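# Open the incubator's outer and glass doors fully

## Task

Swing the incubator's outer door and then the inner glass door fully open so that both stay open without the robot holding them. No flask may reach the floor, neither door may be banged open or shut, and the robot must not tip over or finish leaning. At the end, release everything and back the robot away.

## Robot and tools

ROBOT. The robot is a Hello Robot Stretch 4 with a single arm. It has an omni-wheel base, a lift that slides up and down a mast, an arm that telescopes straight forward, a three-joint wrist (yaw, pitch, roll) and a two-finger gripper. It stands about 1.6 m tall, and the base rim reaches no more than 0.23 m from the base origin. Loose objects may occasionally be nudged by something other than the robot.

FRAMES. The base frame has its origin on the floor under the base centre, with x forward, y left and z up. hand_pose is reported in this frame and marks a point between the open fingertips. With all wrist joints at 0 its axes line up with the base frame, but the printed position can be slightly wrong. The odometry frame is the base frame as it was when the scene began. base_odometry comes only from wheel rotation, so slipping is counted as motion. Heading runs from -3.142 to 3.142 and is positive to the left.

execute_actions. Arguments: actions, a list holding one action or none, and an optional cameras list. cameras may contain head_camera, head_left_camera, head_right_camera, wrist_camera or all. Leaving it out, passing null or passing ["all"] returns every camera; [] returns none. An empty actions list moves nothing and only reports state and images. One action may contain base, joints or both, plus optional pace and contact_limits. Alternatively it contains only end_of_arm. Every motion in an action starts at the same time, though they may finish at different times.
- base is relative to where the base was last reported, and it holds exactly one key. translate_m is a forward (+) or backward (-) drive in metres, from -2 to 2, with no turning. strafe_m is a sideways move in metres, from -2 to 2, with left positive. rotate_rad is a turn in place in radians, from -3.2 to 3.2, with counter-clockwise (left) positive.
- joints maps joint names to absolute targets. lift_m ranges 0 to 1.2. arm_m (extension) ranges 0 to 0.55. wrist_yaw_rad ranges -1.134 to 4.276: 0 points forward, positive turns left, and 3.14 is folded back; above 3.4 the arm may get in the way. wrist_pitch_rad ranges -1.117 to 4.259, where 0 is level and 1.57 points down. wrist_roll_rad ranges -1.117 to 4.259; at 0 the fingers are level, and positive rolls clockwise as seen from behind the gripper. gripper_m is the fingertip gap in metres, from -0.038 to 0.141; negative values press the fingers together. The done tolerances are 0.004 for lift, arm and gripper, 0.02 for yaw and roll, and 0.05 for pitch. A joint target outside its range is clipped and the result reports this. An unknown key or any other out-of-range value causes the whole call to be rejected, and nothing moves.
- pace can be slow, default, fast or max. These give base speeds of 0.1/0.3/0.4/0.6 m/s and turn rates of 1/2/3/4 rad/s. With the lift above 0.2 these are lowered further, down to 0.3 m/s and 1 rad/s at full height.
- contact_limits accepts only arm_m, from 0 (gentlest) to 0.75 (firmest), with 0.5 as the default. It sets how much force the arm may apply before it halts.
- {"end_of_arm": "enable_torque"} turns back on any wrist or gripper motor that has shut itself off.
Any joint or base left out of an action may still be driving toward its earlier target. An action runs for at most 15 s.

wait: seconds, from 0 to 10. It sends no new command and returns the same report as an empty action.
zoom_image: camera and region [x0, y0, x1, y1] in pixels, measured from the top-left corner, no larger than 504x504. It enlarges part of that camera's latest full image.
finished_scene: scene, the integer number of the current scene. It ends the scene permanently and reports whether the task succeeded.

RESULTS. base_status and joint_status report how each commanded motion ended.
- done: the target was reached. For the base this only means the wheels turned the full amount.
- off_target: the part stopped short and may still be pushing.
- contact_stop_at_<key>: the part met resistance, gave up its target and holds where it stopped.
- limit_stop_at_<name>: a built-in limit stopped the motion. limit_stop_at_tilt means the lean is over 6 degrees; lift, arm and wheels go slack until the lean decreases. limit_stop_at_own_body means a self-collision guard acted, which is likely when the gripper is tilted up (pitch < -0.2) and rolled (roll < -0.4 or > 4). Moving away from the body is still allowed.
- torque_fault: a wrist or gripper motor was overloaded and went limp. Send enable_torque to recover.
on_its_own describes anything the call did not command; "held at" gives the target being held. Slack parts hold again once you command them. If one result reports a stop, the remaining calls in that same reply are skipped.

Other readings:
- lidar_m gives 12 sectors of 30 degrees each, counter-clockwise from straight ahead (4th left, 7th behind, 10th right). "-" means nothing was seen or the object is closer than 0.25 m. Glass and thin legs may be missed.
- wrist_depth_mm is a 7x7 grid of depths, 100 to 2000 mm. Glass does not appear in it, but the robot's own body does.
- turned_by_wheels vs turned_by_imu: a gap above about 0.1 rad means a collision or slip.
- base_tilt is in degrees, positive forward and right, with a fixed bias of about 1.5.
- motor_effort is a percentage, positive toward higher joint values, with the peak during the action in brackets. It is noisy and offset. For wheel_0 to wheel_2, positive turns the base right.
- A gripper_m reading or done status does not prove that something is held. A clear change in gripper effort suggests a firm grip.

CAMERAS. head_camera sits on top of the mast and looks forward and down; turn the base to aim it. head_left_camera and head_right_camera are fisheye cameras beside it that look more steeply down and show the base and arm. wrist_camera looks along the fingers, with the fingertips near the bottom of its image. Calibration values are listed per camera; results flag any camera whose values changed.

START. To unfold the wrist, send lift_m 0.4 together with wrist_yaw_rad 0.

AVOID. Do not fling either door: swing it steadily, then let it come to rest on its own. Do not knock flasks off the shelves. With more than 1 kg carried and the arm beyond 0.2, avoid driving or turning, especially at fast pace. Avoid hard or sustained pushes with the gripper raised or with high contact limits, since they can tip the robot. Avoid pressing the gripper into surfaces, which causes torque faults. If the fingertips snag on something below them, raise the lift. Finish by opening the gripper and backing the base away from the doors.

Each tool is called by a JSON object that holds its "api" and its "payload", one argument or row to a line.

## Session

{"api": "execute_actions", "payload": {
  "actions": []
}}

Scene clock: 0.00 s.
base_odometry: x=+0.000 y=+0.000 heading=+0.000 (m, m, rad; odometry frame)
turned_by_wheels: +0.000 (rad since the last result)
turned_by_imu: +0.000 (rad since the last result)
base_tilt: forward=-0.4 right=-0.3 (deg)
lidar_m: 1.37 1.36 1.70 2.18 2.20 2.58 1.65 1.66 2.77 1.73 1.74 1.61
base_status: not commanded
joint_positions: lift_m=+0.170 arm_m=-0.003 wrist_yaw_rad=+3.059 wrist_pitch_rad=+0.005 wrist_roll_rad=-0.013 gripper_m=+0.057
joint_status: not commanded
motor_effort: lift_m=+19 arm_m=-1 wrist_yaw_rad=+0 wrist_pitch_rad=-7 wrist_roll_rad=+2 gripper_m=-3 wheel_0=+0 wheel_1=+0 wheel_2=+0 (%)
hand_pose: x=-0.1119 y=+0.1110 z=+0.3468 quat_wxyz=(+0.041, -0.003, -0.007, +0.999) (m; base frame)
wrist_depth_mm: 140 194 - - - - - / 108 143 - - - - - / 111 143 - - - - - / 128 150 - - - - - / 1576 1756 - - - - - / 1464 1499 208 1499 222 1576 1576 / 946 842 946 163 904 976 976
pictures: head_camera, head_left_camera, head_right_camera, wrist_camera
camera_calibration (this result's frames):
wrist_camera: T_world_to_cam=[[0.126676, 0.991277, 0.0363617, -0.116341], [-0.00971651, 0.0378952, -0.999234, 0.397762], [-0.991897, 0.126225, 0.0144322, 0.0993029], [0, 0, 0, 1]] pos_world=[0.117101, 0.0877185, 0.400255]
Images, in order (width x height): head_camera 420x560, head_left_camera 420x672, head_right_camera 420x672, wrist_camera 616x392.

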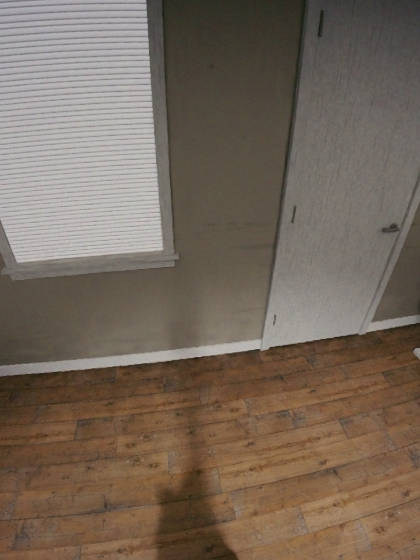

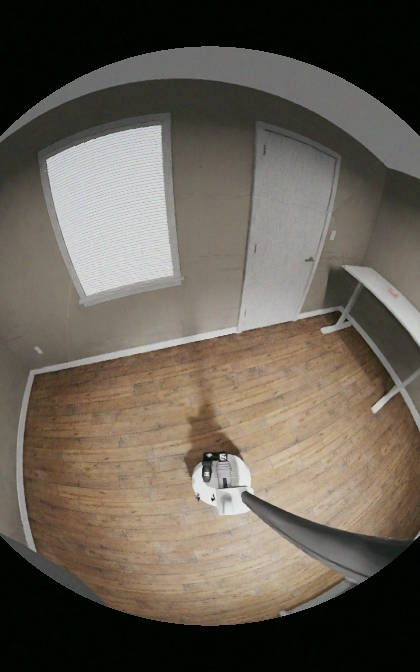

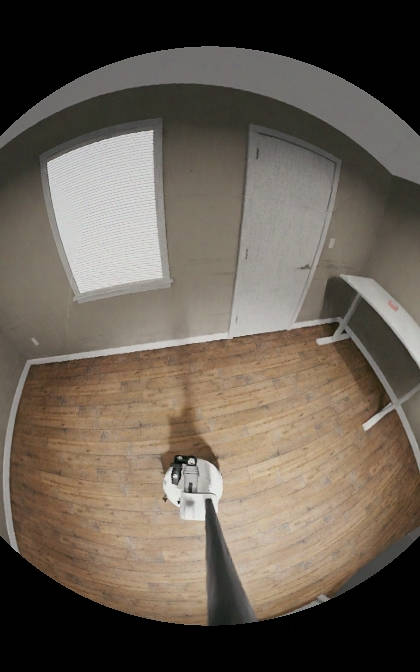

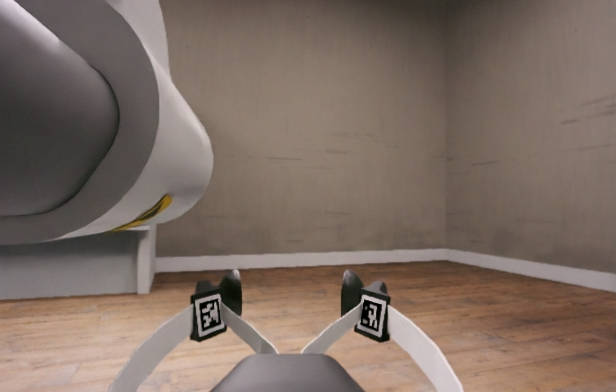

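{"api": "execute_actions", "payload": {
  "actions": [
    {"base": {"rotate_rad": -2.904}, "joints": {"lift_m": 0.47, "wrist_yaw_rad": 0, "gripper_m": 0.1}, "pace": "fast"}
  ],
  "cameras": ["head_camera", "head_left_camera", "wrist_camera"]
}}

Scene clock: 2.77 s.
base_odometry: x=+0.000 y=+0.000 heading=-2.904 (m, m, rad; odometry frame)
turned_by_wheels: -2.904 (rad since the last result)
turned_by_imu: -2.940 (rad since the last result)
base_tilt: forward=-0.4 right=-0.4 (deg)
lidar_m: 1.65 1.73 2.64 1.74 1.85 1.46 1.38 1.42 2.07 2.17 2.29 2.41
base_status: done
joint_positions: lift_m=+0.470 arm_m=-0.003 wrist_yaw_rad=+0.000 wrist_pitch_rad=+0.005 wrist_roll_rad=-0.013 gripper_m=+0.100
joint_status: all done
motor_effort: lift_m=+21(24) arm_m=-1(0) wrist_yaw_rad=-2(5) wrist_pitch_rad=-7(8) wrist_roll_rad=+1(1) gripper_m=-2(4) wheel_0=-1(2) wheel_1=-1(14) wheel_2=-2(9) (%)
hand_pose: x=+0.4569 y=-0.0873 z=+0.6466 quat_wxyz=(+1.000, -0.007, +0.002, +0.000) (m; base frame)
wrist_depth_mm: - - - - - - - / - 1464 1464 - - - - / - 1464 1430 - - - - / - 1464 1464 - - - - / - 1464 1464 - - - - / - 1430 1430 - 209 - - / 1576 1464 1537 157 1708 1708 1756
pictures: head_camera, head_left_camera, wrist_camera
camera_calibration (this result's frames):
wrist_camera: T_world_to_cam=[[-0.0436971, -0.998383, 0.0363642, -0.0985606], [0.0128038, -0.0369556, -0.999235, 0.693532], [0.998963, -0.0431981, 0.014398, -0.24018], [0, 0, 0, 1]] pos_world=[0.226744, -0.0831466, 0.700044]
Images, in order (width x height): head_camera 420x560, head_left_camera 420x672, wrist_camera 616x392.

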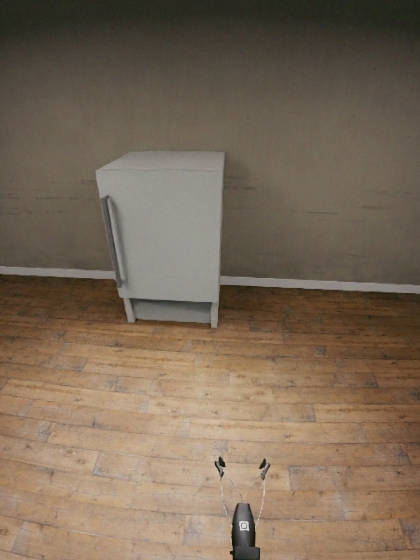

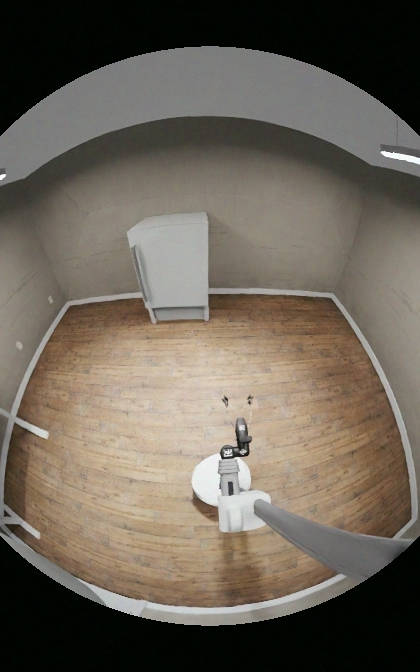

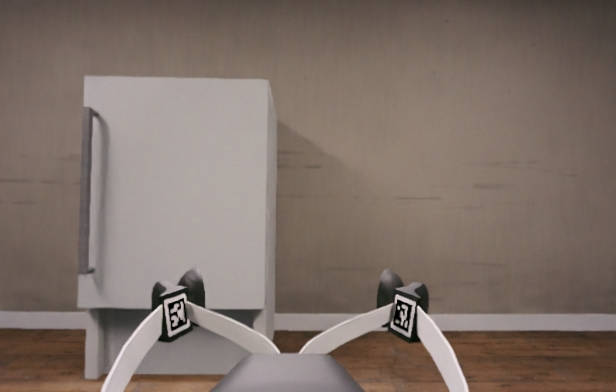

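{"api": "zoom_image", "payload": {
  "camera": "head_camera",
  "region": [80, 140, 260, 340]
}}

Region (80, 140, 260, 340) of head_camera's 420x560 image, scaled by 2.520, with more detail than that image has; it fills the left 454 columns of this view, and the rest is white.

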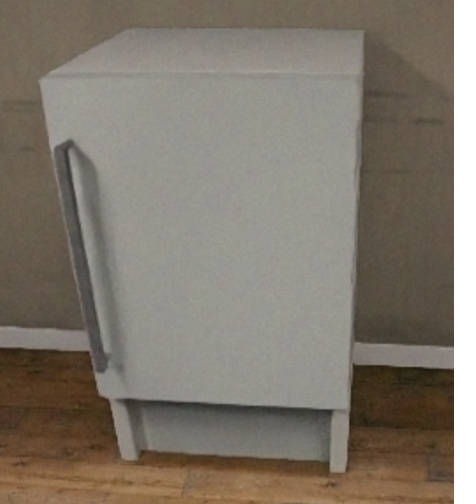

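{"api": "execute_actions", "payload": {
  "actions": [
    {"base": {"strafe_m": 0.785}, "pace": "max"}
  ],
  "cameras": ["wrist_camera"]
}}

{"api": "execute_actions", "payload": {
  "actions": [
    {"base": {"translate_m": 0.66}, "joints": {"arm_m": 0.35}, "pace": "max"}
  ],
  "cameras": ["head_camera", "wrist_camera"]
}}

Scene clock: 7.70 s.
base_odometry: x=+0.185 y=-0.763 heading=-2.904 (m, m, rad; odometry frame)
turned_by_wheels: +0.000 (rad since the last result)
turned_by_imu: -0.003 (rad since the last result)
base_tilt: forward=-0.3 right=-0.3 (deg)
lidar_m: 1.60 2.39 0.99 0.93 1.01 1.43 1.37 1.45 2.02 2.97 3.08 1.72
base_status: done
joint_positions: lift_m=+0.470 arm_m=-0.003 wrist_yaw_rad=+0.000 wrist_pitch_rad=+0.005 wrist_roll_rad=-0.013 gripper_m=+0.100
joint_status: not commanded
motor_effort: lift_m=+19(21) arm_m=+0(1) wrist_yaw_rad=-1(1) wrist_pitch_rad=-8(8) wrist_roll_rad=+2(2) gripper_m=-2(2) wheel_0=+1(17) wheel_1=+0(15) wheel_2=-1(0) (%)
hand_pose: x=+0.4569 y=-0.0874 z=+0.6468 quat_wxyz=(+1.000, -0.007, +0.002, +0.000) (m; base frame)
wrist_depth_mm: - - - - - - - / - - - - 1499 - - / - - - 1499 1464 - - / - - - 1464 1464 - - / - - - 1464 1464 - - / - - - 1430 209 - - / 1618 1499 1708 157 1618 1661 1708
pictures: wrist_camera
camera_calibration (this result's frames):
wrist_camera: T_world_to_cam=[[-0.0439931, -0.99837, 0.0363635, -0.0985161], [0.0128072, -0.0369593, -0.999235, 0.693691], [0.99895, -0.0434937, 0.0144122, -0.240189], [0, 0, 0, 1]] pos_world=[0.226719, -0.0831639, 0.700204]
Images, in order (width x height): wrist_camera 616x392.

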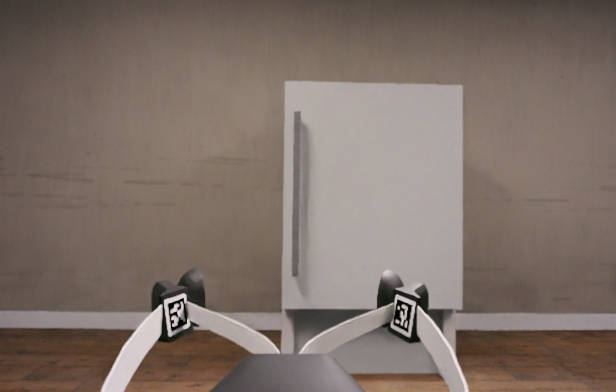

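Scene clock: 10.53 s.
base_odometry: x=-0.457 y=-0.918 heading=-2.904 (m, m, rad; odometry frame)
turned_by_wheels: +0.000 (rad since the last result)
turned_by_imu: -0.002 (rad since the last result)
base_tilt: forward=-0.2 right=-0.4 (deg)
lidar_m: 0.94 1.74 1.80 1.33 1.00 1.40 2.03 2.15 2.97 2.96 2.37 1.03
base_status: done
joint_positions: lift_m=+0.470 arm_m=+0.349 wrist_yaw_rad=+0.000 wrist_pitch_rad=+0.005 wrist_roll_rad=-0.013 gripper_m=+0.100
joint_status: all done
motor_effort: lift_m=+20(19) arm_m=+6(4) wrist_yaw_rad=+0(0) wrist_pitch_rad=-7(7) wrist_roll_rad=+1(1) gripper_m=-1(3) wheel_0=-1(6) wheel_1=+1(6) wheel_2=+2(12) (%)
hand_pose: x=+0.8084 y=-0.0874 z=+0.6468 quat_wxyz=(+1.000, -0.007, +0.002, +0.000) (m; base frame)
wrist_depth_mm: 1118 1118 1118 442 445 449 452 / 1098 1118 1098 439 442 445 449 / 1078 1118 1118 439 442 445 449 / 1078 1118 1118 433 439 442 449 / 1078 1098 1118 433 439 445 442 / 1078 1078 1118 430 210 439 442 / 1098 1078 1098 157 436 436 442
pictures: head_camera, wrist_camera
camera_calibration (this result's frames):
wrist_camera: T_world_to_cam=[[-0.0438752, -0.998375, 0.036362, -0.0831117], [0.0128464, -0.0369578, -0.999234, 0.689169], [0.998954, -0.0433744, 0.0144471, -0.591373], [0, 0, 0, 1]] pos_world=[0.578254, -0.0831569, 0.700207]
Images, in order (width x height): head_camera 420x560, wrist_camera 616x392.

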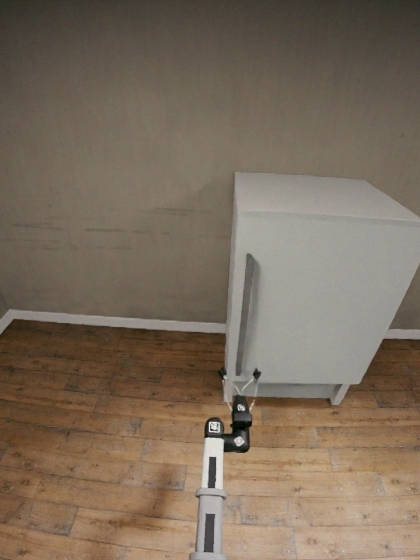

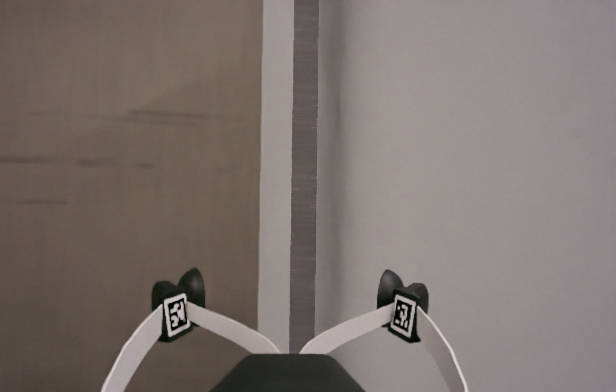

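{"api": "execute_actions", "payload": {
  "actions": [
    {"base": {"strafe_m": -0.013}, "joints": {"arm_m": 0.516}, "contact_limits": {"arm_m": 0.15}}
  ],
  "cameras": ["wrist_camera"]
}}

Scene clock: 12.33 s.
base_odometry: x=-0.460 y=-0.906 heading=-2.904 (m, m, rad; odometry frame)
turned_by_wheels: +0.000 (rad since the last result)
turned_by_imu: +0.000 (rad since the last result)
base_tilt: forward=-0.3 right=-0.3 (deg)
lidar_m: 0.94 1.75 1.82 1.37 1.00 1.38 2.04 2.16 3.02 2.93 2.37 1.04
base_status: done
joint_positions: lift_m=+0.470 arm_m=+0.515 wrist_yaw_rad=+0.000 wrist_pitch_rad=+0.005 wrist_roll_rad=-0.013 gripper_m=+0.100
joint_status: all done
motor_effort: lift_m=+19(19) arm_m=+6(4) wrist_yaw_rad=-1(1) wrist_pitch_rad=-7(8) wrist_roll_rad=+2(1) gripper_m=-2(2) wheel_0=-1(7) wheel_1=+1(4) wheel_2=+0(1) (%)
contact_limits: arm_m 0.15
hand_pose: x=+0.9743 y=-0.0874 z=+0.6468 quat_wxyz=(+1.000, -0.007, +0.002, +0.000) (m; base frame)
wrist_depth_mm: 946 931 946 200 272 276 277 / 931 960 946 200 273 274 277 / 931 931 946 198 270 274 276 / 917 931 931 198 271 273 274 / 931 931 931 198 270 272 273 / 904 917 264 196 209 271 272 / 917 917 931 157 267 268 272
pictures: wrist_camera
camera_calibration (this result's frames):
wrist_camera: T_world_to_cam=[[-0.0440051, -0.998369, 0.0363616, -0.075742], [0.0128501, -0.0369595, -0.999234, 0.687034], [0.998949, -0.0435041, 0.0144555, -0.757134], [0, 0, 0, 1]] pos_world=[0.744177, -0.0831645, 0.700207]
Images, in order (width x height): wrist_camera 616x392.

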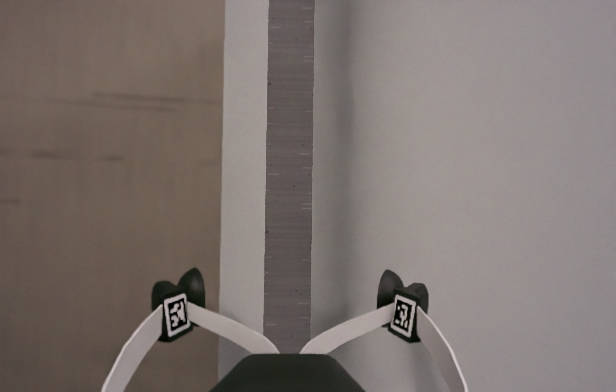

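{"api": "execute_actions", "payload": {
  "actions": [
    {"joints": {"gripper_m": -0.038}}
  ],
  "cameras": ["wrist_camera"]
}}

Scene clock: 14.53 s.
base_odometry: x=-0.460 y=-0.906 heading=-2.904 (m, m, rad; odometry frame)
turned_by_wheels: +0.000 (rad since the last result)
turned_by_imu: +0.000 (rad since the last result)
base_tilt: forward=-0.3 right=-0.2 (deg)
lidar_m: 0.92 1.75 1.83 1.38 1.02 1.41 2.03 2.18 2.96 2.96 2.38 1.04
base_status: not commanded
joint_positions: lift_m=+0.470 arm_m=+0.517 wrist_yaw_rad=+0.010 wrist_pitch_rad=+0.005 wrist_roll_rad=-0.013 gripper_m=-0.037
joint_status: all done
on_its_own: wrist_yaw_rad is at rest, and its effort (-28) is outside its rest range (-13 to +13)
motor_effort: lift_m=+19(19) arm_m=-4(6) wrist_yaw_rad=-28(27) wrist_pitch_rad=-9(8) wrist_roll_rad=+1(1) gripper_m=-34(36) wheel_0=-3(3) wheel_1=-1(1) wheel_2=+9(10) (%)
hand_pose: x=+0.9768 y=-0.0846 z=+0.6466 quat_wxyz=(+1.000, -0.007, +0.003, +0.005) (m; base frame)
wrist_depth_mm: 931 946 946 196 268 270 272 / 946 946 931 265 268 270 271 / 946 946 946 264 266 268 268 / 931 931 931 264 266 266 268 / 931 931 931 262 265 266 267 / 917 931 200 191 264 264 265 / 917 154 931 191 262 263 265
pictures: wrist_camera
camera_calibration (this result's frames):
wrist_camera: T_world_to_cam=[[-0.0344505, -0.998744, 0.0363837, -0.0822504], [0.0127038, -0.03684, -0.99924, 0.687117], [0.999326, -0.0339621, 0.013957, -0.758773], [0, 0, 0, 1]] pos_world=[0.746698, -0.0826032, 0.700178]
Images, in order (width x height): wrist_camera 616x392.

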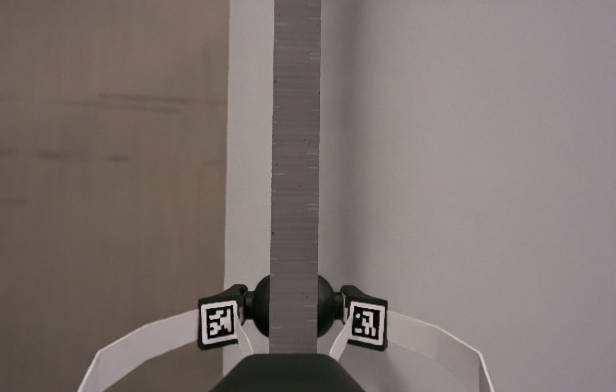

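{"api": "execute_actions", "payload": {
  "actions": [
    {"joints": {"arm_m": 0.531}, "contact_limits": {"arm_m": 0.2}}
  ],
  "cameras": ["wrist_camera"]
}}

Scene clock: 15.33 s.
base_odometry: x=-0.460 y=-0.906 heading=-2.904 (m, m, rad; odometry frame)
turned_by_wheels: +0.000 (rad since the last result)
turned_by_imu: +0.000 (rad since the last result)
base_tilt: forward=-0.3 right=-0.3 (deg)
lidar_m: 0.91 1.75 1.85 1.39 1.04 1.43 2.02 2.14 2.96 2.95 2.37 1.02
base_status: not commanded
joint_positions: lift_m=+0.470 arm_m=+0.529 wrist_yaw_rad=-0.001 wrist_pitch_rad=+0.005 wrist_roll_rad=-0.013 gripper_m=-0.037
joint_status: all done
motor_effort: lift_m=+19(19) arm_m=+8(9) wrist_yaw_rad=+2(27) wrist_pitch_rad=-6(9) wrist_roll_rad=+2(2) gripper_m=-20(32) wheel_0=+1(3) wheel_1=+1(1) wheel_2=-1(9) (%)
contact_limits: arm_m 0.2
hand_pose: x=+0.9888 y=-0.0877 z=+0.6469 quat_wxyz=(+1.000, -0.007, +0.002, -0.001) (m; base frame)
wrist_depth_mm: 917 931 931 186 258 260 264 / 931 931 931 185 258 259 262 / 917 917 253 184 256 259 260 / 904 917 253 183 256 259 259 / 904 904 252 183 255 257 259 / 904 904 196 182 254 256 258 / 904 904 250 181 253 255 256
pictures: wrist_camera
camera_calibration (this result's frames):
wrist_camera: T_world_to_cam=[[-0.0451864, -0.998317, 0.0363472, -0.0742646], [0.0131397, -0.0369751, -0.99923, 0.686642], [0.998892, -0.044674, 0.0147884, -0.771853], [0, 0, 0, 1]] pos_world=[0.75862, -0.0832327, 0.700226]
Images, in order (width x height): wrist_camera 616x392.

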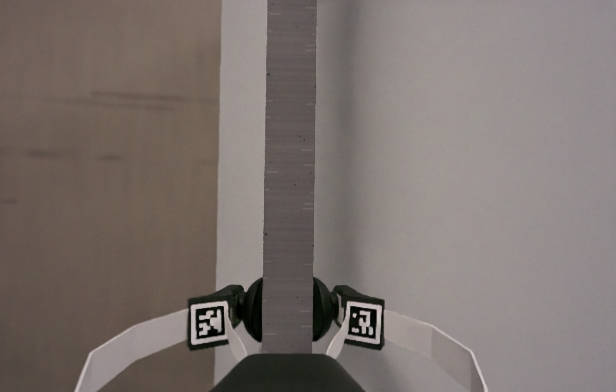

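{"api": "execute_actions", "payload": {
  "actions": [
    {"joints": {"arm_m": 0.541}, "contact_limits": {"arm_m": 0.2}}
  ],
  "cameras": ["wrist_camera"]
}}

Scene clock: 16.30 s.
base_odometry: x=-0.460 y=-0.906 heading=-2.904 (m, m, rad; odometry frame)
turned_by_wheels: +0.000 (rad since the last result)
turned_by_imu: +0.000 (rad since the last result)
base_tilt: forward=-0.3 right=-0.3 (deg)
lidar_m: 0.94 1.74 1.83 1.35 1.02 1.41 2.03 2.14 2.96 2.96 2.34 1.05
base_status: not commanded
joint_positions: lift_m=+0.470 arm_m=+0.540 wrist_yaw_rad=+0.000 wrist_pitch_rad=+0.005 wrist_roll_rad=-0.013 gripper_m=-0.037
joint_status: all done
motor_effort: lift_m=+19(19) arm_m=+8(11) wrist_yaw_rad=+1(3) wrist_pitch_rad=-7(6) wrist_roll_rad=+1(2) gripper_m=-19(20) wheel_0=+0(1) wheel_1=+0(0) wheel_2=-1(1) (%)
contact_limits: arm_m 0.2
hand_pose: x=+0.9990 y=-0.0875 z=+0.6469 quat_wxyz=(+1.000, -0.007, +0.002, +0.000) (m; base frame)
wrist_depth_mm: 917 917 246 175 248 251 251 / 904 917 245 175 247 250 251 / 904 904 244 174 246 248 250 / 904 917 242 173 246 248 249 / 891 904 242 173 244 247 248 / 891 891 189 172 245 245 246 / 891 161 239 170 241 245 245
pictures: wrist_camera
camera_calibration (this result's frames):
wrist_camera: T_world_to_cam=[[-0.044384, -0.998353, 0.0363476, -0.0743762], [0.0131589, -0.0369646, -0.99923, 0.686495], [0.998928, -0.0438716, 0.0147778, -0.782013], [0, 0, 0, 1]] pos_world=[0.76884, -0.0831859, 0.700226]
Images, in order (width x height): wrist_camera 616x392.

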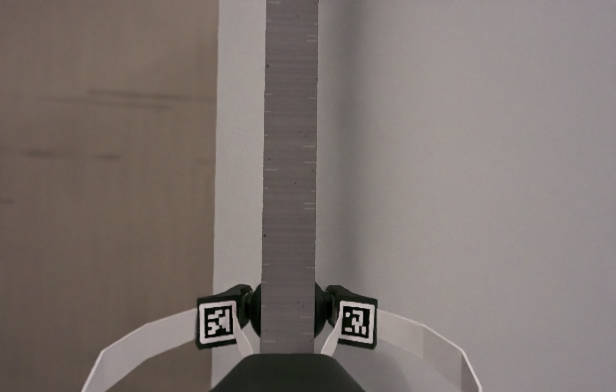

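{"api": "execute_actions", "payload": {
  "actions": [
    {"joints": {"arm_m": 0.475}, "pace": "slow"}
  ],
  "cameras": ["wrist_camera"]
}}

Scene clock: 18.33 s.
base_odometry: x=-0.460 y=-0.905 heading=-2.905 (m, m, rad; odometry frame)
turned_by_wheels: -0.001 (rad since the last result)
turned_by_imu: -0.001 (rad since the last result)
base_tilt: forward=-0.2 right=-0.4 (deg)
lidar_m: 0.86 1.72 1.85 1.38 1.04 1.39 2.05 2.16 2.98 2.96 2.34 0.98
base_status: not commanded
joint_positions: lift_m=+0.470 arm_m=+0.476 wrist_yaw_rad=-0.004 wrist_pitch_rad=+0.005 wrist_roll_rad=-0.013 gripper_m=-0.037
joint_status: all done
motor_effort: lift_m=+19(19) arm_m=-7(19) wrist_yaw_rad=+10(32) wrist_pitch_rad=-7(10) wrist_roll_rad=+2(2) gripper_m=-20(34) wheel_0=-4(5) wheel_1=-1(2) wheel_2=-2(10) (%)
hand_pose: x=+0.9352 y=-0.0885 z=+0.6468 quat_wxyz=(+1.000, -0.007, +0.002, -0.002) (m; base frame)
wrist_depth_mm: 976 991 240 175 254 265 272 / 960 976 239 173 252 262 272 / 960 976 239 173 252 262 270 / 960 976 237 172 250 260 270 / 946 960 236 171 249 260 267 / 946 960 186 171 248 258 266 / 946 146 233 168 245 256 265
pictures: wrist_camera
camera_calibration (this result's frames):
wrist_camera: T_world_to_cam=[[-0.0480019, -0.998185, 0.0363635, -0.0748611], [0.0126509, -0.0370101, -0.999235, 0.687661], [0.998767, -0.0475052, 0.0144045, -0.718294], [0, 0, 0, 1]] pos_world=[0.705116, -0.0833976, 0.700204]
Images, in order (width x height): wrist_camera 616x392.

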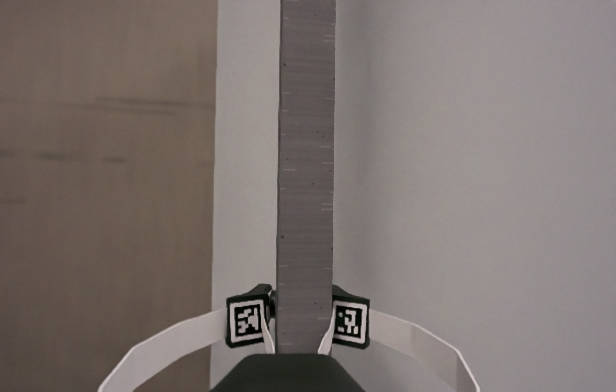

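{"api": "execute_actions", "payload": {
  "actions": [
    {"base": {"strafe_m": -0.072}, "joints": {"arm_m": 0.32}}
  ],
  "cameras": []
}}

{"api": "execute_actions", "payload": {
  "actions": [
    {"base": {"strafe_m": -0.09}, "joints": {"arm_m": 0.195}}
  ],
  "cameras": ["head_camera", "wrist_camera"]
}}

Scene clock: 21.33 s.
base_odometry: x=-0.477 y=-0.836 heading=-2.905 (m, m, rad; odometry frame)
turned_by_wheels: +0.000 (rad since the last result)
turned_by_imu: +0.000 (rad since the last result)
base_tilt: forward=-0.2 right=-0.3 (deg)
lidar_m: 0.70 1.73 1.93 1.38 1.09 1.53 2.04 2.14 2.96 2.88 2.34 0.88
base_status: done
joint_positions: lift_m=+0.470 arm_m=+0.321 wrist_yaw_rad=+0.000 wrist_pitch_rad=+0.005 wrist_roll_rad=-0.013 gripper_m=-0.037
joint_status: all done
motor_effort: lift_m=+19(19) arm_m=-5(7) wrist_yaw_rad=+0(32) wrist_pitch_rad=-8(8) wrist_roll_rad=+2(1) gripper_m=-20(22) wheel_0=+1(20) wheel_1=+0(12) wheel_2=+0(8) (%)
hand_pose: x=+0.7802 y=-0.0874 z=+0.6467 quat_wxyz=(+1.000, -0.007, +0.002, +0.000) (m; base frame)
wrist_depth_mm: 1118 1138 220 165 270 306 342 / 1138 1138 219 164 268 303 340 / 1118 1138 215 164 267 301 338 / 1138 1138 214 163 266 300 336 / 1118 1118 215 163 266 300 336 / 1098 1138 182 162 265 297 334 / 1118 205 210 158 253 297 330
pictures: none
No camera images: the call's "cameras" was empty. Leave "cameras" out to get every camera's image.

Scene clock: 22.73 s.
base_odometry: x=-0.498 y=-0.748 heading=-2.905 (m, m, rad; odometry frame)
turned_by_wheels: +0.000 (rad since the last result)
turned_by_imu: +0.001 (rad since the last result)
base_tilt: forward=-0.2 right=-0.4 (deg)
lidar_m: 0.56 1.75 2.00 1.54 1.16 1.59 2.03 2.15 2.91 2.79 2.35 0.77
base_status: done
joint_positions: lift_m=+0.470 arm_m=+0.196 wrist_yaw_rad=+0.002 wrist_pitch_rad=+0.005 wrist_roll_rad=-0.013 gripper_m=-0.038
joint_status: all done
motor_effort: lift_m=+19(19) arm_m=-5(9) wrist_yaw_rad=-7(20) wrist_pitch_rad=-8(9) wrist_roll_rad=+2(1) gripper_m=-17(21) wheel_0=+1(13) wheel_1=+1(9) wheel_2=-1(4) (%)
hand_pose: x=+0.6554 y=-0.0867 z=+0.6467 quat_wxyz=(+1.000, -0.007, +0.003, +0.001) (m; base frame)
wrist_depth_mm: 1281 232 210 165 304 387 512 / 1255 225 209 165 303 384 512 / 1255 221 210 164 303 384 508 / 1229 216 208 163 301 379 500 / 1229 211 208 163 300 379 500 / 1229 208 182 163 300 377 504 / 1229 156 203 156 279 375 500
pictures: head_camera, wrist_camera
camera_calibration (this result's frames):
wrist_camera: T_world_to_cam=[[-0.0417246, -0.998467, 0.0363781, -0.0906306], [0.0125745, -0.0369317, -0.999239, 0.691239], [0.99905, -0.0412354, 0.0140962, -0.438183], [0, 0, 0, 1]] pos_world=[0.425293, -0.0830317, 0.700186]
Images, in order (width x height): head_camera 420x560, wrist_camera 616x392.

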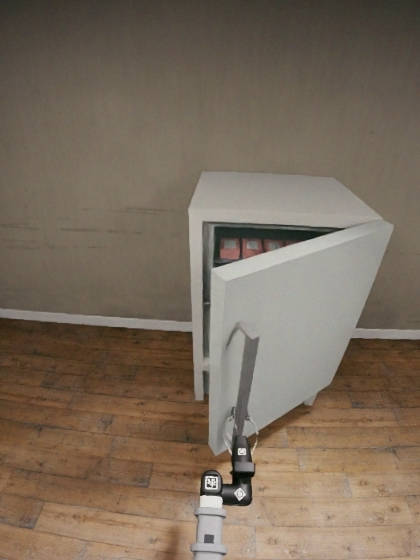

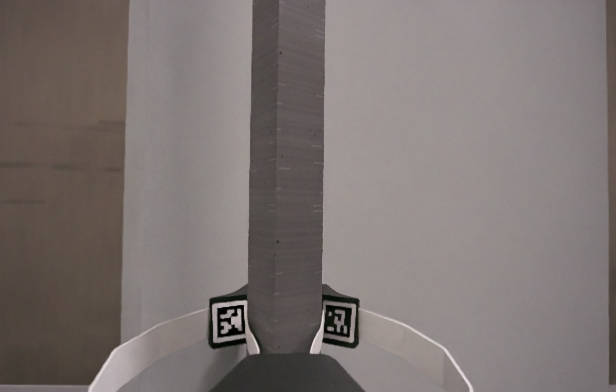

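{"api": "execute_actions", "payload": {
  "actions": [
    {"joints": {"gripper_m": 0.06}}
  ],
  "cameras": []
}}

{"api": "execute_actions", "payload": {
  "actions": [
    {"joints": {"arm_m": 0.075}, "pace": "fast"}
  ],
  "cameras": ["wrist_camera"]
}}

{"api": "execute_actions", "payload": {
  "actions": [
    {"base": {"strafe_m": 0.19}, "joints": {"gripper_m": 0.0}, "pace": "fast"}
  ],
  "cameras": ["head_camera", "wrist_camera"]
}}

Scene clock: 24.77 s.
base_odometry: x=-0.498 y=-0.748 heading=-2.905 (m, m, rad; odometry frame)
turned_by_wheels: +0.000 (rad since the last result)
turned_by_imu: +0.000 (rad since the last result)
base_tilt: forward=-0.3 right=-0.3 (deg)
lidar_m: 0.59 1.74 2.00 1.51 1.18 1.62 2.05 2.15 2.91 2.79 2.34 0.78
base_status: not commanded
joint_positions: lift_m=+0.470 arm_m=+0.196 wrist_yaw_rad=-0.001 wrist_pitch_rad=+0.005 wrist_roll_rad=-0.013 gripper_m=+0.060
joint_status: all done
motor_effort: lift_m=+19(19) arm_m=-4(5) wrist_yaw_rad=+3(7) wrist_pitch_rad=-8(8) wrist_roll_rad=+2(2) gripper_m=+0(17) wheel_0=+2(1) wheel_1=+1(1) wheel_2=-1(0) (%)
hand_pose: x=+0.6550 y=-0.0878 z=+0.6467 quat_wxyz=(+1.000, -0.007, +0.003, -0.001) (m; base frame)
wrist_depth_mm: 1255 224 217 265 319 402 530 / 1255 217 217 264 319 402 530 / 1255 212 217 263 319 399 525 / 1255 208 216 264 317 397 521 / 1229 208 216 263 315 394 521 / 1255 208 182 177 317 394 517 / 1229 202 211 168 289 392 512
pictures: none
No camera images: the call's "cameras" was empty. Leave "cameras" out to get every camera's image.

Scene clock: 25.93 s.
base_odometry: x=-0.498 y=-0.748 heading=-2.905 (m, m, rad; odometry frame)
turned_by_wheels: +0.000 (rad since the last result)
turned_by_imu: +0.000 (rad since the last result)
base_tilt: forward=-0.2 right=-0.4 (deg)
lidar_m: 0.58 1.73 2.03 1.50 1.19 1.61 2.02 2.13 2.88 2.79 2.33 0.79
base_status: not commanded
joint_positions: lift_m=+0.470 arm_m=+0.076 wrist_yaw_rad=+0.000 wrist_pitch_rad=+0.005 wrist_roll_rad=-0.013 gripper_m=+0.060
joint_status: all done
motor_effort: lift_m=+19(19) arm_m=-6(11) wrist_yaw_rad=+0(19) wrist_pitch_rad=-8(9) wrist_roll_rad=+3(1) gripper_m=-4(4) wheel_0=-1(1) wheel_1=-2(2) wheel_2=+0(3) (%)
hand_pose: x=+0.5354 y=-0.0875 z=+0.6467 quat_wxyz=(+1.000, -0.007, +0.002, +0.000) (m; base frame)
wrist_depth_mm: 1397 1430 336 387 466 585 1464 / 1397 1397 338 384 469 591 1464 / 1336 1397 336 384 466 585 1464 / 1366 1366 336 382 462 585 1430 / 1366 1336 334 384 459 580 1430 / 1397 1366 208 289 216 580 1430 / 1336 1336 320 163 439 580 1397
pictures: wrist_camera
camera_calibration (this result's frames):
wrist_camera: T_world_to_cam=[[-0.0442396, -0.998359, 0.0363666, -0.095], [0.0127278, -0.0369625, -0.999236, 0.692705], [0.99894, -0.0437429, 0.0143422, -0.318646], [0, 0, 0, 1]] pos_world=[0.305288, -0.0831784, 0.7002]
Images, in order (width x height): wrist_camera 616x392.

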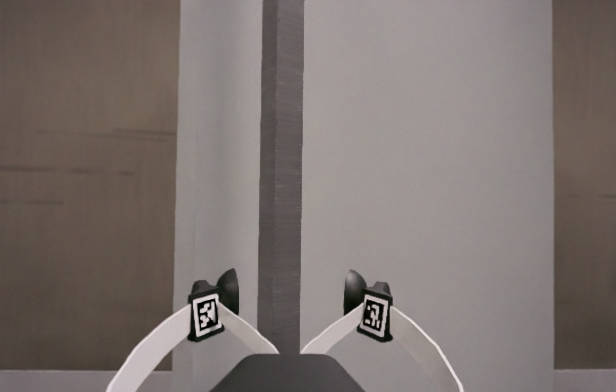

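Scene clock: 27.50 s.
base_odometry: x=-0.454 y=-0.933 heading=-2.905 (m, m, rad; odometry frame)
turned_by_wheels: +0.000 (rad since the last result)
turned_by_imu: -0.001 (rad since the last result)
base_tilt: forward=-0.3 right=-0.4 (deg)
lidar_m: 0.67 1.73 1.81 1.36 1.00 1.33 2.03 2.14 2.97 2.98 2.36 0.64
base_status: done
joint_positions: lift_m=+0.470 arm_m=+0.076 wrist_yaw_rad=+0.000 wrist_pitch_rad=+0.005 wrist_roll_rad=-0.013 gripper_m=+0.000
joint_status: all done
motor_effort: lift_m=+19(19) arm_m=-6(6) wrist_yaw_rad=+0(1) wrist_pitch_rad=-8(8) wrist_roll_rad=+1(2) gripper_m=-6(1) wheel_0=+2(7) wheel_1=+1(11) wheel_2=+1(0) (%)
hand_pose: x=+0.5354 y=-0.0874 z=+0.6467 quat_wxyz=(+1.000, -0.007, +0.002, +0.000) (m; base frame)
wrist_depth_mm: 1366 1397 1430 831 345 355 525 / 1397 1397 1430 831 343 355 521 / 1336 1366 1397 831 343 351 521 / 1397 1366 1430 820 342 351 512 / 1366 1366 1397 831 340 347 512 / 1366 1366 191 204 338 347 508 / 1336 1336 1366 184 244 347 504
pictures: head_camera, wrist_camera
camera_calibration (this result's frames):
wrist_camera: T_world_to_cam=[[-0.0441352, -0.998363, 0.0363665, -0.0950257], [0.0127317, -0.0369611, -0.999236, 0.692704], [0.998944, -0.0436384, 0.0143422, -0.318647], [0, 0, 0, 1]] pos_world=[0.305297, -0.0831723, 0.7002]
Images, in order (width x height): head_camera 420x560, wrist_camera 616x392.

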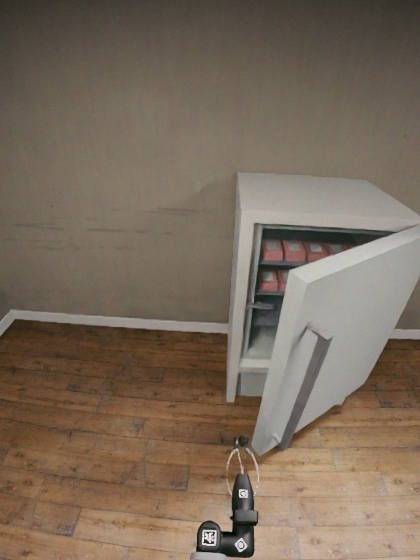

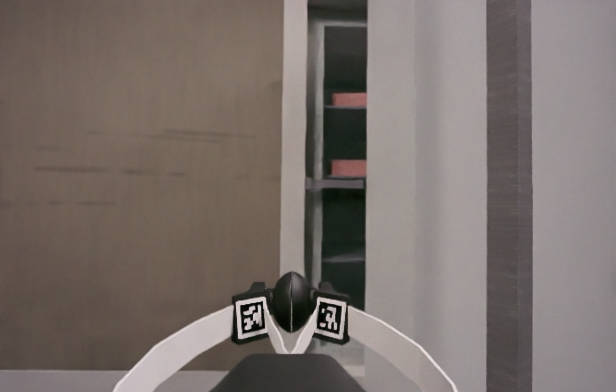

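{"api": "execute_actions", "payload": {
  "actions": [
    {"joints": {"arm_m": 0.43, "wrist_yaw_rad": 0.15}, "pace": "fast", "contact_limits": {"arm_m": 0.2}}
  ],
  "cameras": ["head_camera"]
}}

Scene clock: 29.67 s.
base_odometry: x=-0.454 y=-0.933 heading=-2.905 (m, m, rad; odometry frame)
turned_by_wheels: +0.000 (rad since the last result)
turned_by_imu: +0.000 (rad since the last result)
base_tilt: forward=-0.2 right=-0.4 (deg)
lidar_m: 0.66 1.73 1.82 1.39 0.99 1.39 2.03 2.14 2.94 2.97 2.38 0.61
base_status: not commanded
joint_positions: lift_m=+0.470 arm_m=+0.429 wrist_yaw_rad=+0.150 wrist_pitch_rad=+0.005 wrist_roll_rad=-0.013 gripper_m=+0.000
joint_status: all done
motor_effort: lift_m=+19(19) arm_m=+6(10) wrist_yaw_rad=+0(8) wrist_pitch_rad=-7(8) wrist_roll_rad=+0(2) gripper_m=-5(6) wheel_0=+2(2) wheel_1=+1(1) wheel_2=+1(0) (%)
contact_limits: arm_m 0.2
hand_pose: x=+0.8981 y=-0.0433 z=+0.6468 quat_wxyz=(+0.997, -0.007, +0.002, +0.075) (m; base frame)
wrist_depth_mm: 1160 1118 1078 1060 452 496 492 / 1138 1098 1078 1042 452 691 676 / 1138 1098 1060 1042 449 492 484 / 1118 1078 1060 1025 445 854 842 / 1118 1078 1060 1025 442 854 842 / 1118 1078 191 204 445 569 569 / 1118 1078 1060 184 279 732 732
pictures: head_camera
Images, in order (width x height): head_camera 420x560.

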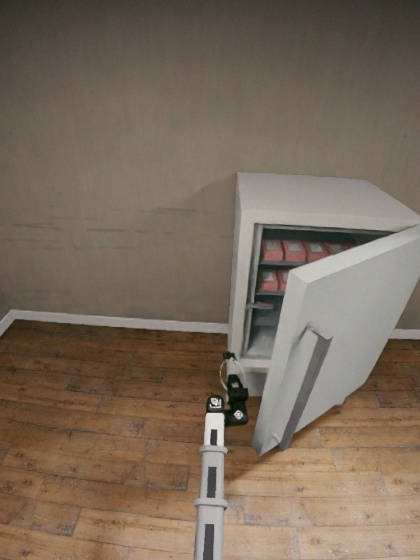

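{"api": "execute_actions", "payload": {
  "actions": [
    {"base": {"strafe_m": -0.4}, "joints": {"arm_m": 0.17, "wrist_yaw_rad": -0.3}}
  ],
  "cameras": ["head_camera"]
}}

{"api": "wait", "payload": {
  "seconds": 2.5
}}

Scene clock: 32.53 s.
base_odometry: x=-0.548 y=-0.544 heading=-2.905 (m, m, rad; odometry frame)
turned_by_wheels: +0.000 (rad since the last result)
turned_by_imu: +0.000 (rad since the last result)
base_tilt: forward=-0.2 right=-0.4 (deg)
lidar_m: 1.05 1.12 2.22 1.52 1.39 1.91 2.05 2.15 2.68 2.58 2.32 0.38
base_status: done
joint_positions: lift_m=+0.470 arm_m=+0.171 wrist_yaw_rad=-0.300 wrist_pitch_rad=+0.005 wrist_roll_rad=-0.013 gripper_m=+0.000
joint_status: all done
motor_effort: lift_m=+19(19) arm_m=-6(11) wrist_yaw_rad=-1(41) wrist_pitch_rad=-8(8) wrist_roll_rad=+3(2) gripper_m=-6(7) wheel_0=-2(15) wheel_1=+0(9) wheel_2=+0(13) (%)
hand_pose: x=+0.5918 y=-0.1688 z=+0.6467 quat_wxyz=(+0.989, -0.006, +0.003, -0.149) (m; base frame)
wrist_depth_mm: 820 866 854 759 245 141 - / 723 788 866 741 243 140 - / 831 976 976 750 241 140 - / 917 1078 1138 750 239 140 - / 904 1060 842 741 237 139 - / 946 1060 192 204 213 138 - / 707 683 715 184 173 137 -
pictures: head_camera
Images, in order (width x height): head_camera 420x560.

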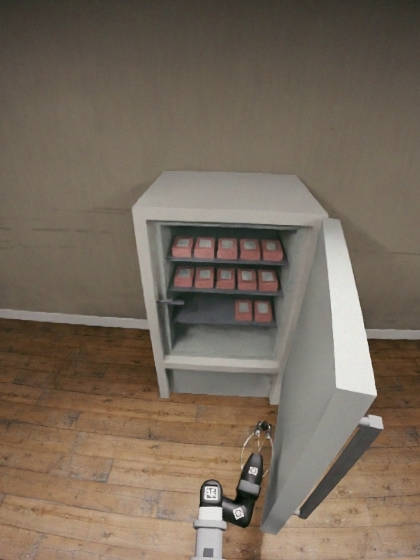

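Scene clock: 35.03 s.
base_odometry: x=-0.548 y=-0.544 heading=-2.905 (m, m, rad; odometry frame)
turned_by_wheels: +0.000 (rad since the last result)
turned_by_imu: +0.000 (rad since the last result)
base_tilt: forward=-0.3 right=-0.3 (deg)
lidar_m: 1.05 1.11 2.23 1.52 1.41 1.93 2.05 2.13 2.69 2.56 2.34 0.36
base_status: done
joint_positions: lift_m=+0.470 arm_m=+0.171 wrist_yaw_rad=-0.300 wrist_pitch_rad=+0.005 wrist_roll_rad=-0.013 gripper_m=+0.000
joint_status: all done
motor_effort: lift_m=+19(19) arm_m=-6(11) wrist_yaw_rad=+0(41) wrist_pitch_rad=-7(8) wrist_roll_rad=+3(2) gripper_m=-6(7) wheel_0=-2(15) wheel_1=+0(9) wheel_2=+0(13) (%)
hand_pose: x=+0.5918 y=-0.1688 z=+0.6467 quat_wxyz=(+0.989, -0.006, +0.003, -0.149) (m; base frame)
wrist_depth_mm: 831 866 854 750 244 141 - / 715 778 866 750 242 141 - / 842 991 991 750 241 140 - / 917 1098 1138 741 239 140 - / 904 1078 854 750 237 139 - / 931 1078 191 204 213 138 - / 707 683 715 184 173 137 -
wait: 2.50 s; at rest by 0.27 s
pictures: head_camera, head_left_camera, head_right_camera, wrist_camera
camera_calibration (this result's frames):
wrist_camera: T_world_to_cam=[[-0.337145, -0.940751, 0.0363396, 0.00939015], [0.00126672, -0.0390528, -0.999236, 0.695418], [0.941452, -0.336842, 0.0143581, -0.393925], [0, 0, 0, 1]] pos_world=[0.373146, -0.0966985, 0.700202]
Images, in order (width x height): head_camera 420x560, head_left_camera 420x672, head_right_camera 420x672, wrist_camera 616x392.

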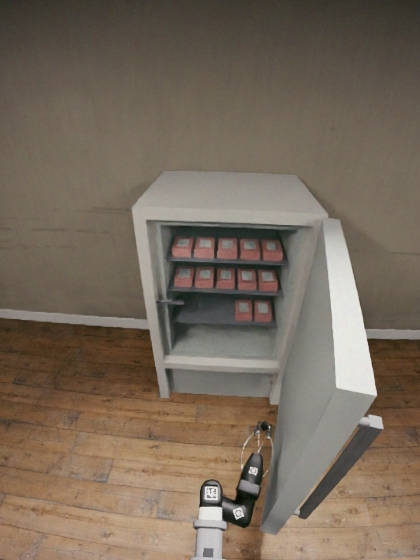

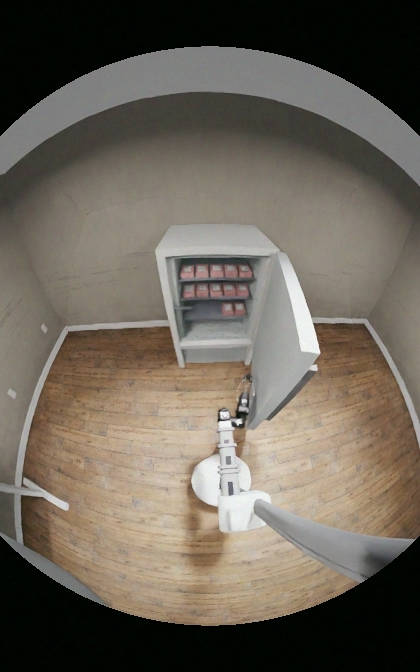

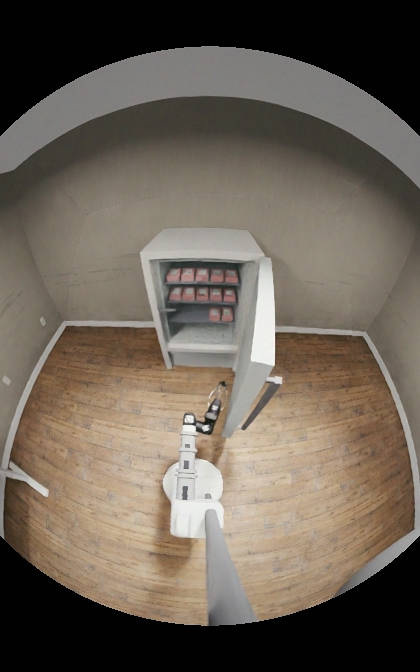

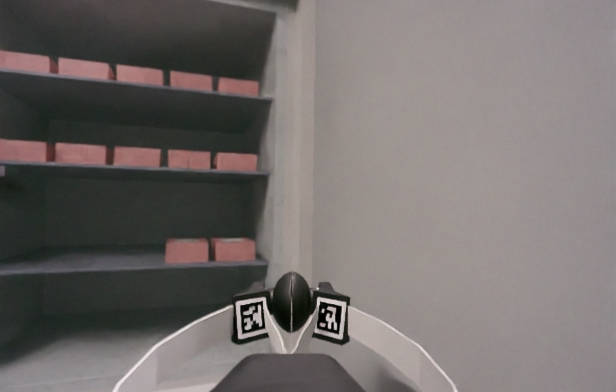

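{"api": "execute_actions", "payload": {
  "actions": [
    {"base": {"strafe_m": -0.2}}
  ],
  "cameras": ["head_camera"]
}}

{"api": "wait", "payload": {
  "seconds": 2
}}

Scene clock: 37.27 s.
base_odometry: x=-0.595 y=-0.349 heading=-2.905 (m, m, rad; odometry frame)
turned_by_wheels: +0.000 (rad since the last result)
turned_by_imu: +0.000 (rad since the last result)
base_tilt: forward=-0.2 right=-0.4 (deg)
lidar_m: 0.79 1.10 2.38 1.59 1.59 2.14 2.07 2.14 2.48 2.38 0.47 0.43
base_status: done
joint_positions: lift_m=+0.470 arm_m=+0.171 wrist_yaw_rad=-0.300 wrist_pitch_rad=+0.005 wrist_roll_rad=-0.013 gripper_m=+0.000
joint_status: not commanded
motor_effort: lift_m=+19(19) arm_m=-6(6) wrist_yaw_rad=+0(21) wrist_pitch_rad=-8(8) wrist_roll_rad=+0(1) gripper_m=-7(10) wheel_0=-3(23) wheel_1=+2(9) wheel_2=+0(5) (%)
hand_pose: x=+0.5918 y=-0.1687 z=+0.6467 quat_wxyz=(+0.989, -0.006, +0.003, -0.149) (m; base frame)
wrist_depth_mm: 866 866 603 368 265 206 178 / 723 788 597 366 264 205 178 / 991 991 585 364 262 205 177 / 1025 1078 580 357 259 204 176 / 976 809 580 357 259 203 176 / 991 1060 192 204 247 202 174 / 707 676 500 185 198 201 174
pictures: head_camera
Images, in order (width x height): head_camera 420x560.

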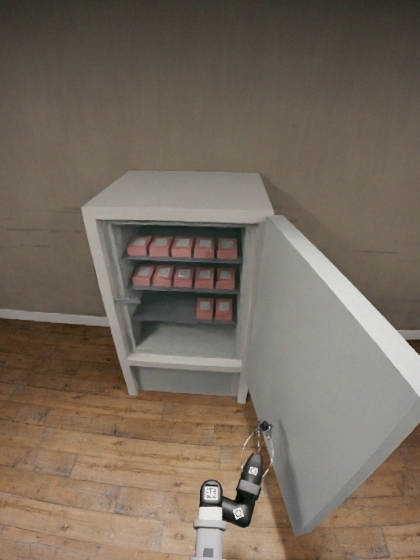

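Scene clock: 39.27 s.
base_odometry: x=-0.595 y=-0.349 heading=-2.905 (m, m, rad; odometry frame)
turned_by_wheels: +0.000 (rad since the last result)
turned_by_imu: +0.000 (rad since the last result)
base_tilt: forward=-0.2 right=-0.4 (deg)
lidar_m: 0.79 1.11 2.38 1.59 1.63 2.11 2.07 2.16 2.48 2.38 0.47 0.46
base_status: done
joint_positions: lift_m=+0.470 arm_m=+0.171 wrist_yaw_rad=-0.300 wrist_pitch_rad=+0.005 wrist_roll_rad=-0.013 gripper_m=+0.000
joint_status: not commanded
motor_effort: lift_m=+19(19) arm_m=-6(6) wrist_yaw_rad=-1(21) wrist_pitch_rad=-8(8) wrist_roll_rad=+1(1) gripper_m=-6(10) wheel_0=-2(23) wheel_1=+1(9) wheel_2=+0(5) (%)
hand_pose: x=+0.5918 y=-0.1687 z=+0.6467 quat_wxyz=(+0.989, -0.006, +0.003, -0.149) (m; base frame)
wrist_depth_mm: 878 854 609 387 282 222 190 / 723 788 603 382 281 221 189 / 1008 1008 591 379 278 221 189 / 1008 1098 597 377 278 220 189 / 976 809 585 373 276 218 188 / 1008 1060 192 204 265 218 187 / 707 676 512 184 206 216 186
wait: 2.00 s; at rest by 0.27 s
pictures: head_camera, head_left_camera, head_right_camera, wrist_camera
camera_calibration (this result's frames):
wrist_camera: T_world_to_cam=[[-0.336964, -0.940816, 0.0363395, 0.00932611], [0.0012743, -0.0390524, -0.999236, 0.695415], [0.941517, -0.336661, 0.0143582, -0.393941], [0, 0, 0, 1]] pos_world=[0.373158, -0.0966925, 0.700202]
Images, in order (width x height): head_camera 420x560, head_left_camera 420x672, head_right_camera 420x672, wrist_camera 616x392.

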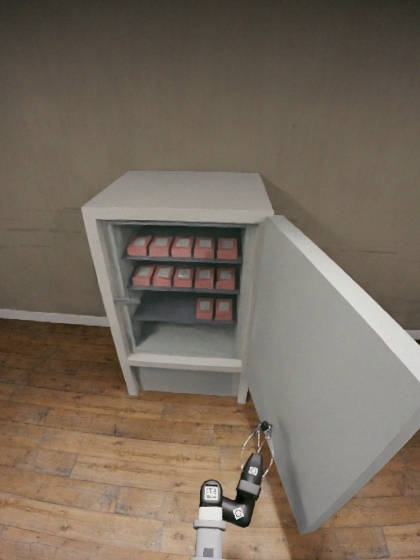

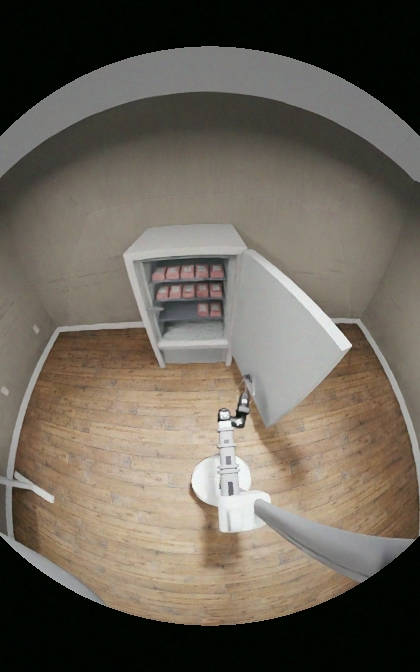

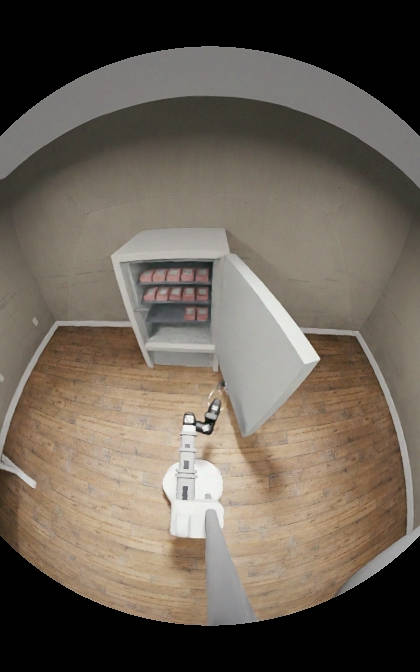

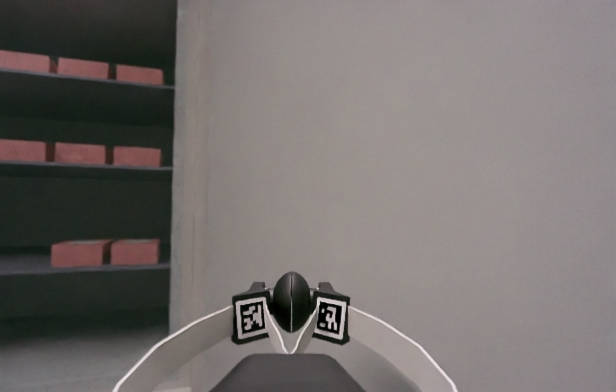

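{"api": "execute_actions", "payload": {
  "actions": [
    {"base": {"strafe_m": -0.1}, "pace": "slow"}
  ],
  "cameras": ["head_camera"]
}}

Scene clock: 41.73 s.
base_odometry: x=-0.618 y=-0.252 heading=-2.905 (m, m, rad; odometry frame)
turned_by_wheels: +0.000 (rad since the last result)
turned_by_imu: +0.000 (rad since the last result)
base_tilt: forward=-0.3 right=-0.3 (deg)
lidar_m: 0.67 1.06 2.39 1.67 1.70 2.10 2.05 2.14 2.38 2.28 2.35 0.44
base_status: done
joint_positions: lift_m=+0.470 arm_m=+0.171 wrist_yaw_rad=-0.300 wrist_pitch_rad=+0.005 wrist_roll_rad=-0.013 gripper_m=+0.000
joint_status: not commanded
motor_effort: lift_m=+19(19) arm_m=-5(6) wrist_yaw_rad=-1(16) wrist_pitch_rad=-7(8) wrist_roll_rad=+2(1) gripper_m=-5(6) wheel_0=+0(7) wheel_1=-3(8) wheel_2=+0(2) (%)
hand_pose: x=+0.5917 y=-0.1687 z=+0.6467 quat_wxyz=(+0.989, -0.006, +0.003, -0.149) (m; base frame)
wrist_depth_mm: 866 683 394 273 210 169 149 / 723 676 389 272 209 169 149 / 1008 683 387 270 208 168 148 / 1008 668 382 268 207 167 147 / 768 676 379 266 205 167 147 / 991 634 192 204 198 166 147 / 707 609 343 184 176 165 146
pictures: head_camera
Images, in order (width x height): head_camera 420x560.

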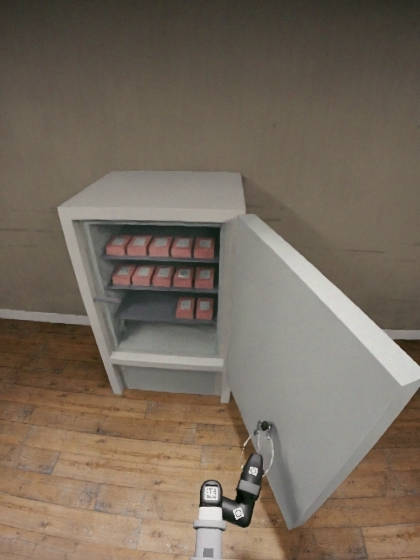

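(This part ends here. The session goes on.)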